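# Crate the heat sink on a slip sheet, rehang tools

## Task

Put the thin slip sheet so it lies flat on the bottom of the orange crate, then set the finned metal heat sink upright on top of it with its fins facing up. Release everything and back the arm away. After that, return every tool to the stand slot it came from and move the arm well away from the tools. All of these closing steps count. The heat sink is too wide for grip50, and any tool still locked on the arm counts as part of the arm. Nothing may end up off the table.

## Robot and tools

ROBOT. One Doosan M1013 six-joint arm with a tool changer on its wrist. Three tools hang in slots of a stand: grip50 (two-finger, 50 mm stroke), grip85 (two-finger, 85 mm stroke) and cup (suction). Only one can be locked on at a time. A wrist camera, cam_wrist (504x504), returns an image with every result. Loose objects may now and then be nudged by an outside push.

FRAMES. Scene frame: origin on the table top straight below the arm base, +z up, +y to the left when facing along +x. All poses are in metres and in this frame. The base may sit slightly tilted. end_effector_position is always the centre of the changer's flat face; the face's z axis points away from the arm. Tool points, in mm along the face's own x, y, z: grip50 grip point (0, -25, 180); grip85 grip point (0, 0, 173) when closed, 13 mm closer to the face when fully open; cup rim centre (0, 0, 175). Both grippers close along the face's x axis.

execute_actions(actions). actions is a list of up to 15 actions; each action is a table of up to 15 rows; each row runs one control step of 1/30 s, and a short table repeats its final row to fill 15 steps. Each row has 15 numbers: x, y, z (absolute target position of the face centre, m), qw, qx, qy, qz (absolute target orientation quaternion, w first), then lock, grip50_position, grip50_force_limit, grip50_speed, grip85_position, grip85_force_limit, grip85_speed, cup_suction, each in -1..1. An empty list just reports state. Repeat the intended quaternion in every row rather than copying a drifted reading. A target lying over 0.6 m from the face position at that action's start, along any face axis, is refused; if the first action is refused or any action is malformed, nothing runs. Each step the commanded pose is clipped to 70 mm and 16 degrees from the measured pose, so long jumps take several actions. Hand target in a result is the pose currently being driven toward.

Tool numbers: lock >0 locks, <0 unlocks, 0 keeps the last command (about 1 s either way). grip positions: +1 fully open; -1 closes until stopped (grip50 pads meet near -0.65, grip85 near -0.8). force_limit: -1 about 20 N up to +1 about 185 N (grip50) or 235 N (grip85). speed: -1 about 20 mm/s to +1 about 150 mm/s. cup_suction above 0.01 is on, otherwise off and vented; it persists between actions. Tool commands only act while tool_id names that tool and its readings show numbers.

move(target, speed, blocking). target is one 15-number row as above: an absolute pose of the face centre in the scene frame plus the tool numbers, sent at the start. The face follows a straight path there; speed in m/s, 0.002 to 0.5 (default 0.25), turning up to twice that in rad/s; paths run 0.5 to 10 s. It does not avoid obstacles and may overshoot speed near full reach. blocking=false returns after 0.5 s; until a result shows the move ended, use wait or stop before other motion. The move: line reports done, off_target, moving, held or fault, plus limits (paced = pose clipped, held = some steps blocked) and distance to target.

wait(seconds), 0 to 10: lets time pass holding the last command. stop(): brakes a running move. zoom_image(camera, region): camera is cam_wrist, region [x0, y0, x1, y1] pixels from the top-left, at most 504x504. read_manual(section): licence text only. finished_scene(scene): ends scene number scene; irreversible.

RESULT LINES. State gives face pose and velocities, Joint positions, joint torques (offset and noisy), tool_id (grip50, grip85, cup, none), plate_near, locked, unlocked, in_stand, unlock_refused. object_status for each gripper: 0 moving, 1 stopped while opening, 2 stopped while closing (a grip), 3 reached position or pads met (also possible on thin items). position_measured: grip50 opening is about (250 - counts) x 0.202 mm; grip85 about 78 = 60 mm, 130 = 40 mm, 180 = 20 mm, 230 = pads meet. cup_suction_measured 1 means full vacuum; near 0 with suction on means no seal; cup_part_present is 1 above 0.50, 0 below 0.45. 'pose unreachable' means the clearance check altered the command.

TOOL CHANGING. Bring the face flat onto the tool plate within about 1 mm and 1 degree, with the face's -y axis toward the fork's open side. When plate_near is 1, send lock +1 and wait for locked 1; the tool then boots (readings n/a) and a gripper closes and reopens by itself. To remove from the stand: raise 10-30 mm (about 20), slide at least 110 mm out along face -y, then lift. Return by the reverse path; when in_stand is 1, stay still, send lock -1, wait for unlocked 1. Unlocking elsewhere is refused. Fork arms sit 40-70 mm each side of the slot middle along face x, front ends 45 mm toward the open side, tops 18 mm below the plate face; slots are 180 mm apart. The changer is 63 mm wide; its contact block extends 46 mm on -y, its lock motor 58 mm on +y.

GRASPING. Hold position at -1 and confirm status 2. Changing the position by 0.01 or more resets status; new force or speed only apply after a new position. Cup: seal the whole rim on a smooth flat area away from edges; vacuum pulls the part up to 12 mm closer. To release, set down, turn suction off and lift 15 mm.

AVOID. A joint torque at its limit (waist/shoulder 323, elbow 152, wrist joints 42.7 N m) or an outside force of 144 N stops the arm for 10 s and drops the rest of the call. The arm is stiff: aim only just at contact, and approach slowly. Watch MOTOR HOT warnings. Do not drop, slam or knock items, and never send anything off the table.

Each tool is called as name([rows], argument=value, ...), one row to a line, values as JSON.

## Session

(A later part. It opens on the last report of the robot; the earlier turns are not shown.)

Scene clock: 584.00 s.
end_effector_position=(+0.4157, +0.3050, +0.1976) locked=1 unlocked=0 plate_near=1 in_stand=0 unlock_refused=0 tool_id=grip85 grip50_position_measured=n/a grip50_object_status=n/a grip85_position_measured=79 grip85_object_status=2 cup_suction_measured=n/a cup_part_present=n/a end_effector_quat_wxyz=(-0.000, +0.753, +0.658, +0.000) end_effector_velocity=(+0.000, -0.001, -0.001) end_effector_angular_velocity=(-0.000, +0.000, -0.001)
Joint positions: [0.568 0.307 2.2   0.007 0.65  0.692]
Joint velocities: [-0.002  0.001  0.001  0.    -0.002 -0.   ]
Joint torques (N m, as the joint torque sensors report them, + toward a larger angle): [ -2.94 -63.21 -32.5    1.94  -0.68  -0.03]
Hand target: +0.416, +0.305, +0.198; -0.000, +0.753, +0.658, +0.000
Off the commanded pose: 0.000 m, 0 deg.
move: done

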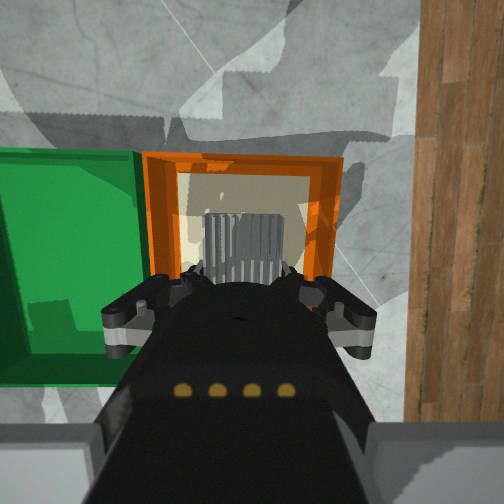

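execute_actions([
  [[0.4157,0.3050,0.1967,0,0.75282,0.65823,0,0,0,0,0,-1,-0.5,-0.4,0]],
])

Scene clock: 586.10 s.
end_effector_position=(+0.4157, +0.3050, +0.1967) locked=1 unlocked=0 plate_near=1 in_stand=0 unlock_refused=0 tool_id=grip85 grip50_position_measured=n/a grip50_object_status=n/a grip85_position_measured=79 grip85_object_status=2 cup_suction_measured=n/a cup_part_present=n/a end_effector_quat_wxyz=(-0.000, +0.753, +0.658, +0.000) end_effector_velocity=(-0.000, +0.000, -0.000) end_effector_angular_velocity=(-0.000, -0.000, +0.001)
Joint positions: [0.568 0.308 2.201 0.007 0.648 0.692]
Joint velocities: [ 0.001  0.    -0.    -0.     0.    -0.   ]
Joint torques (N m, as the joint torque sensors report them, + toward a larger angle): [ -3.64 -62.66 -31.06   1.98  -0.3   -0.18]
Hand target: +0.416, +0.305, +0.197; -0.000, +0.753, +0.658, +0.000
Off the commanded pose: 0.000 m, 0 deg.

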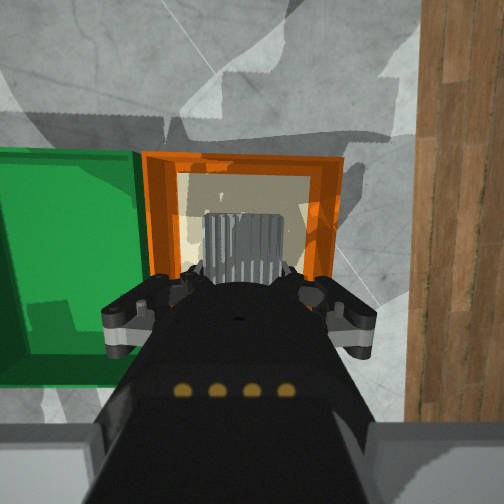

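execute_actions([
  [[0.4157,0.3050,0.1959,0,0.75282,0.65823,0,0,0,0,0,-1,-0.5,-0.4,0]],
])

Scene clock: 587.90 s.
end_effector_position=(+0.4157, +0.3050, +0.1959) locked=1 unlocked=0 plate_near=1 in_stand=0 unlock_refused=0 tool_id=grip85 grip50_position_measured=n/a grip50_object_status=n/a grip85_position_measured=79 grip85_object_status=2 cup_suction_measured=n/a cup_part_present=n/a end_effector_quat_wxyz=(+0.000, +0.753, +0.658, +0.000) end_effector_velocity=(+0.001, -0.000, +0.001) end_effector_angular_velocity=(+0.000, -0.002, -0.000)
Joint positions: [0.568 0.309 2.201 0.007 0.646 0.692]
Joint velocities: [-0.001 -0.    -0.001 -0.001 -0.     0.   ]
Joint torques (N m, as the joint torque sensors report them, + toward a larger angle): [ -2.37 -62.01 -31.68   2.    -0.23  -0.06]
Hand target: +0.416, +0.305, +0.196; -0.000, +0.753, +0.658, +0.000
Off the commanded pose: 0.000 m, 0 deg.

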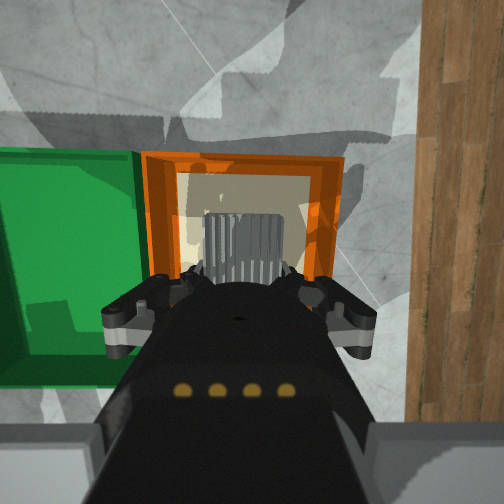

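execute_actions([
  [[0.4157,0.3050,0.1951,0,0.75282,0.65823,0,0,0,0,0,-1,-0.5,-0.4,0]],
])

Scene clock: 589.70 s.
end_effector_position=(+0.4157, +0.3050, +0.1951) locked=1 unlocked=0 plate_near=1 in_stand=0 unlock_refused=0 tool_id=grip85 grip50_position_measured=n/a grip50_object_status=n/a grip85_position_measured=79 grip85_object_status=2 cup_suction_measured=n/a cup_part_present=n/a end_effector_quat_wxyz=(+0.000, +0.753, +0.658, +0.000) end_effector_velocity=(-0.000, -0.000, +0.000) end_effector_angular_velocity=(-0.000, -0.000, +0.000)
Joint positions: [0.568 0.311 2.201 0.007 0.644 0.692]
Joint velocities: [-0.    -0.     0.001 -0.    -0.    -0.   ]
Joint torques (N m, as the joint torque sensors report them, + toward a larger angle): [ -4.1  -63.02 -31.32   2.08  -0.28   0.1 ]
Hand target: +0.416, +0.305, +0.195; -0.000, +0.753, +0.658, +0.000
Off the commanded pose: 0.000 m, 0 deg.

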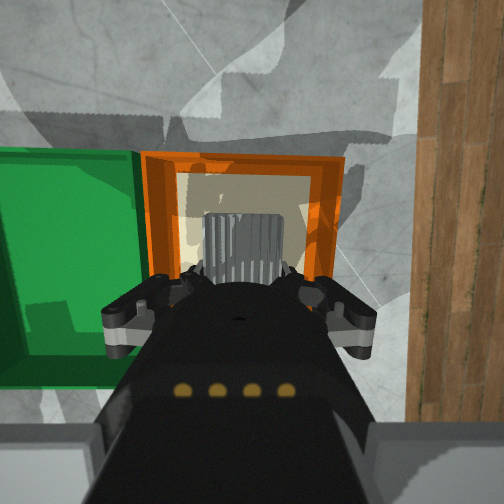

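execute_actions([
  [[0.4157,0.3050,0.1943,0,0.75282,0.65823,0,0,0,0,0,-1,-0.5,-0.4,0]],
])

Scene clock: 591.57 s.
end_effector_position=(+0.4157, +0.3050, +0.1943) locked=1 unlocked=0 plate_near=1 in_stand=0 unlock_refused=0 tool_id=grip85 grip50_position_measured=n/a grip50_object_status=n/a grip85_position_measured=79 grip85_object_status=2 cup_suction_measured=n/a cup_part_present=n/a end_effector_quat_wxyz=(+0.000, +0.753, +0.658, +0.000) end_effector_velocity=(+0.000, +0.001, +0.000) end_effector_angular_velocity=(+0.000, -0.001, +0.001)
Joint positions: [0.568 0.312 2.202 0.007 0.643 0.692]
Joint velocities: [ 0.001 -0.    -0.001 -0.    -0.     0.   ]
Joint torques (N m, as the joint torque sensors report them, + toward a larger angle): [ -3.65 -63.23 -31.59   2.21  -0.3   -0.09]
Hand target: +0.416, +0.305, +0.194; -0.000, +0.753, +0.658, +0.000
Off the commanded pose: 0.000 m, 0 deg.

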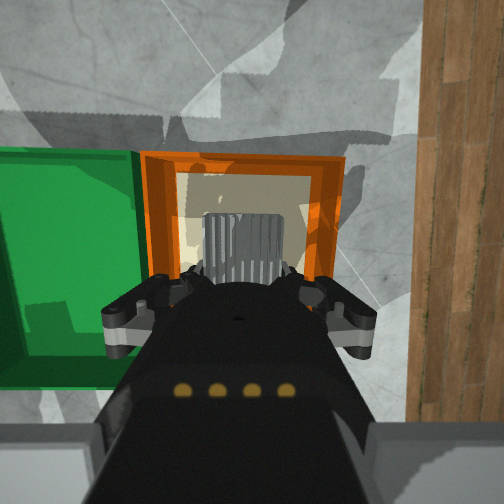

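execute_actions([
  [[0.4157,0.3050,0.1935,0,0.75282,0.65823,0,0,0,0,0,-1,-0.5,-0.4,0]],
])

Scene clock: 595.30 s.
end_effector_position=(+0.4157, +0.3050, +0.1935) locked=1 unlocked=0 plate_near=1 in_stand=0 unlock_refused=0 tool_id=grip85 grip50_position_measured=n/a grip50_object_status=n/a grip85_position_measured=79 grip85_object_status=2 cup_suction_measured=n/a cup_part_present=n/a end_effector_quat_wxyz=(-0.000, +0.753, +0.658, +0.000) end_effector_velocity=(-0.001, +0.002, -0.000) end_effector_angular_velocity=(+0.000, +0.000, +0.003)
Joint positions: [0.568 0.313 2.202 0.007 0.641 0.692]
Joint velocities: [ 0.003  0.    -0.     0.001 -0.     0.   ]
Joint torques (N m, as the joint torque sensors report them, + toward a larger angle): [ -3.36 -63.09 -31.3    2.12  -0.1   -0.23]
Hand target: +0.416, +0.305, +0.194; -0.000, +0.753, +0.658, +0.000
Off the commanded pose: 0.000 m, 0 deg.

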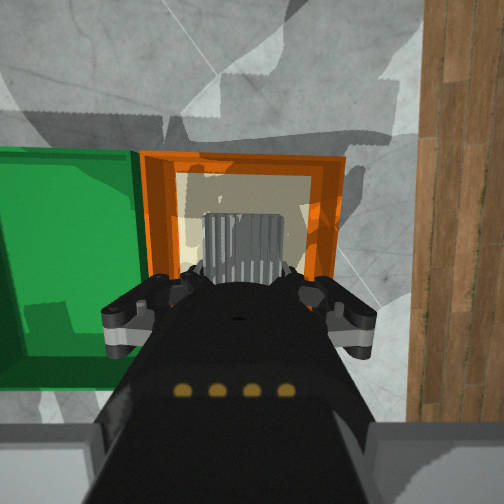

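execute_actions([
  [[0.4157,0.3050,0.1928,0,0.75282,0.65823,0,0,0,0,0,-1,-0.5,-0.4,0]],
])

Scene clock: 597.37 s.
end_effector_position=(+0.4157, +0.3050, +0.1929) locked=1 unlocked=0 plate_near=1 in_stand=0 unlock_refused=0 tool_id=grip85 grip50_position_measured=n/a grip50_object_status=n/a grip85_position_measured=79 grip85_object_status=2 cup_suction_measured=n/a cup_part_present=n/a end_effector_quat_wxyz=(+0.000, +0.753, +0.658, +0.000) end_effector_velocity=(-0.001, -0.000, -0.000) end_effector_angular_velocity=(-0.000, +0.001, -0.000)
Joint positions: [0.568 0.314 2.202 0.007 0.639 0.692]
Joint velocities: [ 0.     0.     0.001  0.    -0.    -0.   ]
Joint torques (N m, as the joint torque sensors report them, + toward a larger angle): [ -2.55 -37.97 -23.02   2.36  -4.91   0.26]
Hand target: +0.416, +0.305, +0.193; -0.000, +0.753, +0.658, -0.000
Off the commanded pose: 0.000 m, 0 deg.

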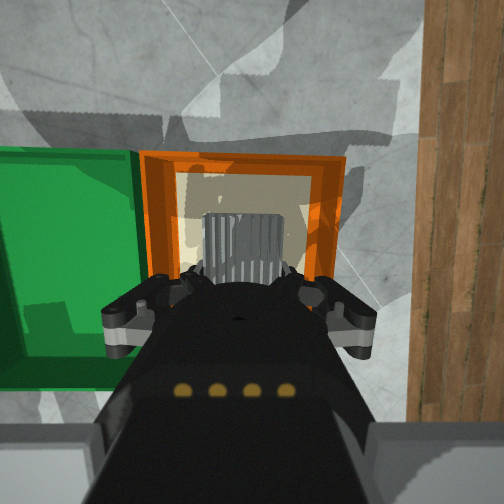

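execute_actions([
  [[0.4157,0.3050,0.1932,0,0.75282,0.65823,0,0,0,0,0,-1,-0.5,-0.4,0],[0.4157,0.3050,0.1932,0,0.75282,0.65823,0,0,0,0,0,-1,-0.5,-0.4,0],[0.4157,0.3050,0.1932,0,0.75282,0.65823,0,0,0,0,0,-1,-0.5,-0.4,0],[0.4157,0.3050,0.1932,0,0.75282,0.65823,0,0,0,0,0,-1,-0.5,-0.4,0],[0.4157,0.3050,0.1932,0,0.75282,0.65823,0,0,0,0,0,-1,-0.5,-0.4,0],[0.4157,0.3050,0.1932,0,0.75282,0.65823,0,0,0,0,0,0.55,-0.5,-0.2,0]],
  [[0.4157,0.3050,0.1932,0,0.75282,0.65823,0,0,0,0,0,0.55,-0.5,-0.2,0]],
])

Scene clock: 601.87 s.
end_effector_position=(+0.4157, +0.3050, +0.1932) locked=1 unlocked=0 plate_near=1 in_stand=0 unlock_refused=0 tool_id=grip85 grip50_position_measured=n/a grip50_object_status=n/a grip85_position_measured=59 grip85_object_status=3 cup_suction_measured=n/a cup_part_present=n/a end_effector_quat_wxyz=(-0.000, +0.753, +0.658, -0.000) end_effector_velocity=(+0.000, +0.000, +0.000) end_effector_angular_velocity=(-0.000, -0.000, +0.000)
Joint positions: [0.568 0.314 2.202 0.007 0.64  0.692]
Joint velocities: [ 0. -0. -0. -0.  0.  0.]
Joint torques (N m, as the joint torque sensors report them, + toward a larger angle): [ -2.77 -61.42 -30.39   1.93  -0.33  -0.31]
Hand target: +0.416, +0.305, +0.193; -0.000, +0.753, +0.658, +0.000
Off the commanded pose: 0.000 m, 0 deg.

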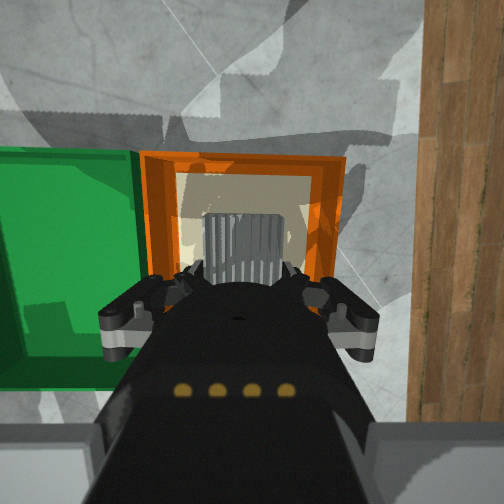

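move(target=[0.4157,0.3050,0.30,0,0.75282,0.65823,0,0,0,0,0,0.55,-0.5,-0.2,0], speed=0.14)

Scene clock: 609.10 s.
end_effector_position=(+0.4158, +0.3051, +0.2998) locked=1 unlocked=0 plate_near=1 in_stand=0 unlock_refused=0 tool_id=grip85 grip50_position_measured=n/a grip50_object_status=n/a grip85_position_measured=59 grip85_object_status=3 cup_suction_measured=n/a cup_part_present=n/a end_effector_quat_wxyz=(+0.000, +0.753, +0.658, -0.000) end_effector_velocity=(-0.000, +0.000, +0.001) end_effector_angular_velocity=(-0.000, -0.000, +0.001)
Joint positions: [0.568 0.162 2.129 0.006 0.865 0.693]
Joint velocities: [ 0.001 -0.002 -0.    -0.     0.002 -0.   ]
Joint torques (N m, as the joint torque sensors report them, + toward a larger angle): [ -2.02 -52.97 -38.55   3.    -0.1   -0.22]
Hand target: +0.416, +0.305, +0.300; +0.000, +0.753, +0.658, -0.000
Off the commanded pose: 0.000 m, 0 deg.
move: done

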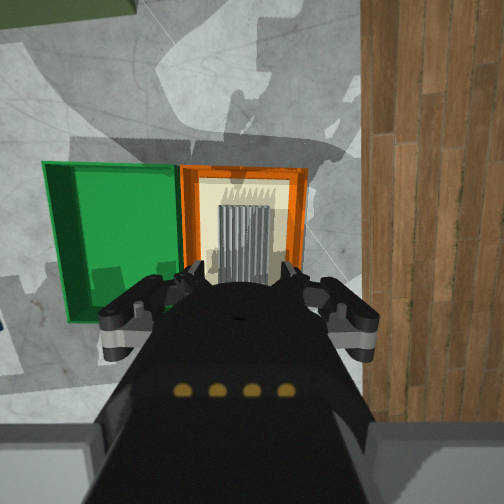

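move(target=[0.5527,-0.1910,0.3807,0,0.71111,0.70309,0,0,0,0,0,1,-0.5,0,0], speed=0.35)

Scene clock: 617.97 s.
end_effector_position=(+0.5531, -0.1902, +0.3806) locked=1 unlocked=0 plate_near=1 in_stand=0 unlock_refused=0 tool_id=grip85 grip50_position_measured=n/a grip50_object_status=n/a grip85_position_measured=3 grip85_object_status=3 cup_suction_measured=n/a cup_part_present=n/a end_effector_quat_wxyz=(-0.001, +0.711, +0.703, +0.001) end_effector_velocity=(+0.001, -0.001, +0.000) end_effector_angular_velocity=(-0.000, -0.001, +0.001)
Joint positions: [-0.378  0.178  1.93  -0.008  1.047 -0.368]
Joint velocities: [-0.001  0.001 -0.002 -0.     0.    -0.002]
Joint torques (N m, as the joint torque sensors report them, + toward a larger angle): [ -4.34 -62.14 -43.33   3.3   -0.43  -0.38]
Hand target: +0.553, -0.190, +0.381; -0.001, +0.711, +0.703, +0.001
Off the commanded pose: 0.001 m, 0 deg.
move: done

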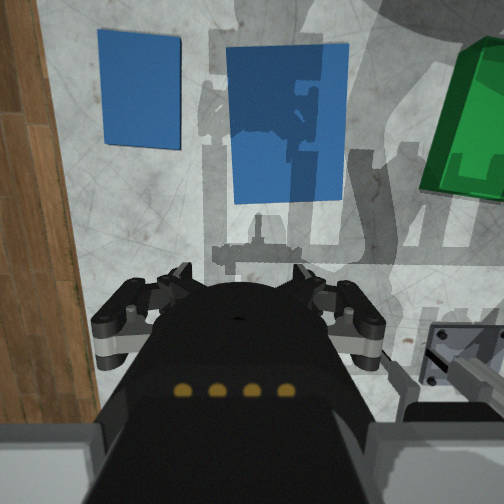

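move(target=[0.6777,-0.1924,0.3807,0,0.71111,0.70309,0,0,0,0,0,1,-0.5,0,0], speed=0.18)

Scene clock: 620.60 s.
end_effector_position=(+0.6776, -0.1923, +0.3806) locked=1 unlocked=0 plate_near=1 in_stand=0 unlock_refused=0 tool_id=grip85 grip50_position_measured=n/a grip50_object_status=n/a grip85_position_measured=3 grip85_object_status=3 cup_suction_measured=n/a cup_part_present=n/a end_effector_quat_wxyz=(+0.000, +0.711, +0.703, -0.000) end_effector_velocity=(+0.001, +0.001, +0.000) end_effector_angular_velocity=(-0.000, -0.000, +0.001)
Joint positions: [-0.315  0.353  1.7   -0.01   1.101 -0.304]
Joint velocities: [ 0.001  0.001 -0.002 -0.     0.     0.   ]
Joint torques (N m, as the joint torque sensors report them, + toward a larger angle): [ -2.45 -79.85 -44.33   3.35  -0.26  -0.25]
Hand target: +0.678, -0.192, +0.381; +0.000, +0.711, +0.703, -0.000
Off the commanded pose: 0.000 m, 0 deg.
move: done

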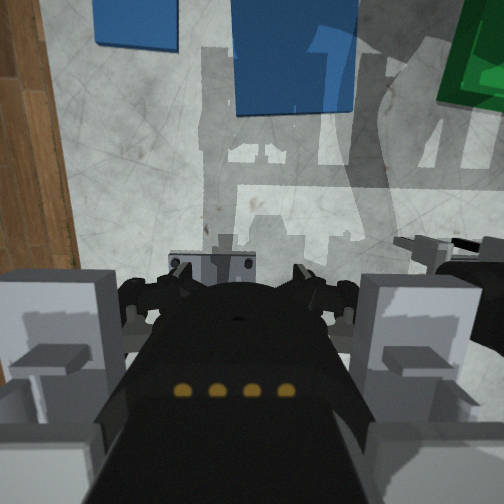

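move(target=[0.6777,-0.1924,0.3611,0,0.71111,0.70309,0,0,0,0,0,1,-0.5,0,0], speed=0.035)

Scene clock: 624.77 s.
end_effector_position=(+0.6777, -0.1924, +0.3612) locked=1 unlocked=0 plate_near=1 in_stand=1 unlock_refused=0 tool_id=grip85 grip50_position_measured=n/a grip50_object_status=n/a grip85_position_measured=3 grip85_object_status=3 cup_suction_measured=n/a cup_part_present=n/a end_effector_quat_wxyz=(+0.000, +0.711, +0.703, -0.000) end_effector_velocity=(-0.000, -0.001, -0.001) end_effector_angular_velocity=(+0.000, -0.000, -0.002)
Joint positions: [-0.315  0.368  1.718 -0.01   1.068 -0.304]
Joint velocities: [-0.002  0.     0.001  0.001 -0.001  0.   ]
Joint torques (N m, as the joint torque sensors report them, + toward a larger angle): [ -2.1  -82.43 -43.66   3.38  -0.32   0.  ]
Hand target: +0.678, -0.192, +0.361; -0.000, +0.711, +0.703, +0.000
Off the commanded pose: 0.000 m, 0 deg.
move: done

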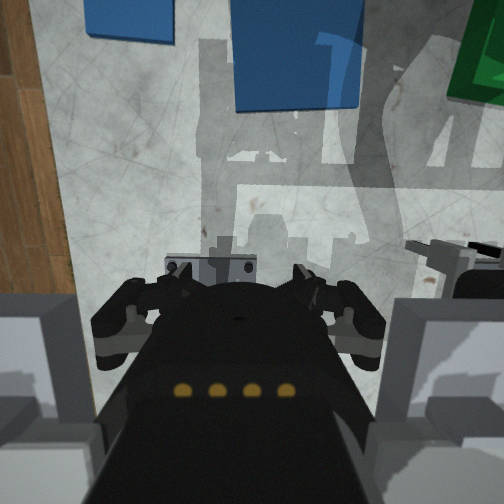

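execute_actions([
  [[0.6777,-0.1924,0.3609,0,0.71111,0.70309,0,-1,0,0,0,1,-0.5,0,0]],
  [[0.6777,-0.1924,0.3609,0,0.71111,0.70309,0,-1,0,0,0,1,-0.5,0,0]],
])

Scene clock: 627.43 s.
end_effector_position=(+0.6777, -0.1924, +0.3609) locked=0 unlocked=1 plate_near=1 in_stand=1 unlock_refused=0 tool_id=none grip50_position_measured=n/a grip50_object_status=n/a grip85_position_measured=n/a grip85_object_status=n/a cup_suction_measured=n/a cup_part_present=n/a end_effector_quat_wxyz=(-0.000, +0.711, +0.703, +0.000) end_effector_velocity=(-0.000, +0.000, -0.000) end_effector_angular_velocity=(+0.000, +0.000, +0.000)
Joint positions: [-0.315  0.369  1.718 -0.01   1.067 -0.304]
Joint velocities: [ 0.    -0.     0.001 -0.    -0.    -0.   ]
Joint torques (N m, as the joint torque sensors report them, + toward a larger angle): [ -2.07 -73.08 -38.55   3.33  -0.03  -0.19]
Hand target: +0.678, -0.192, +0.361; +0.000, +0.711, +0.703, +0.000
Off the commanded pose: 0.000 m, 0 deg.

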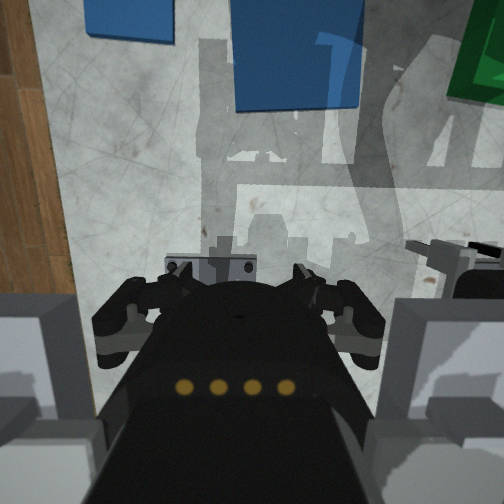

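move(target=[0.6777,-0.1924,0.41,0,0.71111,0.70309,0,0,0,0,0,1,-0.5,0,0], speed=0.1)

move(target=[0.45,0.10,0.58,0,0.71111,0.70309,0,0,0,0,0,1,-0.5,0,0], speed=0.35)

Scene clock: 630.67 s.
end_effector_position=(+0.6777, -0.1924, +0.4099) locked=0 unlocked=1 plate_near=0 in_stand=0 unlock_refused=0 tool_id=none grip50_position_measured=n/a grip50_object_status=n/a grip85_position_measured=n/a grip85_object_status=n/a cup_suction_measured=n/a cup_part_present=n/a end_effector_quat_wxyz=(-0.000, +0.711, +0.703, -0.000) end_effector_velocity=(+0.001, +0.001, +0.001) end_effector_angular_velocity=(-0.000, -0.001, +0.002)
Joint positions: [-0.315  0.333  1.67  -0.009  1.151 -0.304]
Joint velocities: [ 0.002 -0.001 -0.002  0.     0.001  0.   ]
Joint torques (N m, as the joint torque sensors report them, + toward a larger angle): [ -1.72 -70.86 -39.84   3.41  -0.35  -0.14]
Hand target: +0.678, -0.192, +0.410; +0.000, +0.711, +0.703, -0.000
Off the commanded pose: 0.000 m, 0 deg.
move: done

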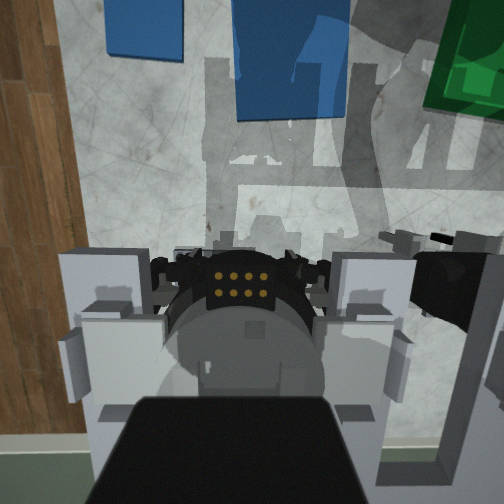

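Scene clock: 632.37 s.
end_effector_position=(+0.4500, +0.0995, +0.5800) locked=0 unlocked=1 plate_near=0 in_stand=0 unlock_refused=0 tool_id=none grip50_position_measured=n/a grip50_object_status=n/a grip85_position_measured=n/a grip85_object_status=n/a cup_suction_measured=n/a cup_part_present=n/a end_effector_quat_wxyz=(+0.000, +0.711, +0.703, -0.001) end_effector_velocity=(-0.000, +0.001, +0.000) end_effector_angular_velocity=(+0.000, -0.000, +0.001)
Joint positions: [ 0.151 -0.132  1.866 -0.003  1.423  0.158]
Joint velocities: [ 0.002 -0.    -0.     0.     0.001  0.001]
Joint torques (N m, as the joint torque sensors report them, + toward a larger angle): [  0.2  -27.35 -43.17   3.77  -0.17  -0.11]
Hand target: +0.450, +0.100, +0.580; +0.000, +0.711, +0.703, -0.000
Off the commanded pose: 0.000 m, 0 deg.
move: done

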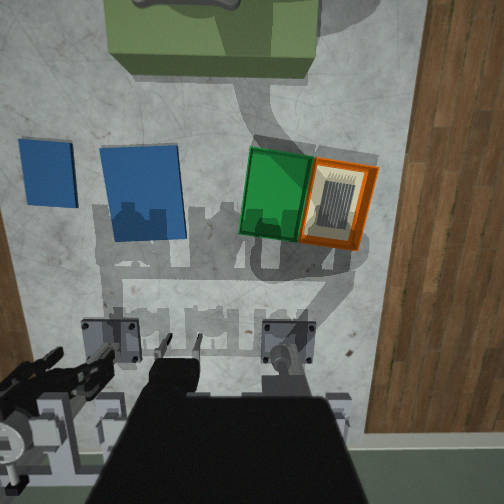

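zoom_image(camera="cam_wrist", region=[230, 130, 400, 270])

Region (230, 130, 400, 270) of cam_wrist's 504x504 image, scaled by 2.965, with more detail than that image has; it fills the top 415 rows of this view, and the rest is white.

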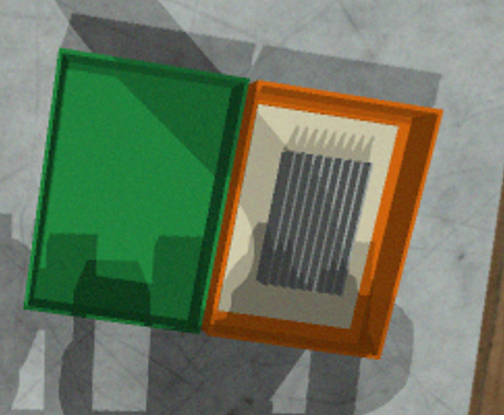

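finished_scene(scene=2)

The scene is finished: the task was done.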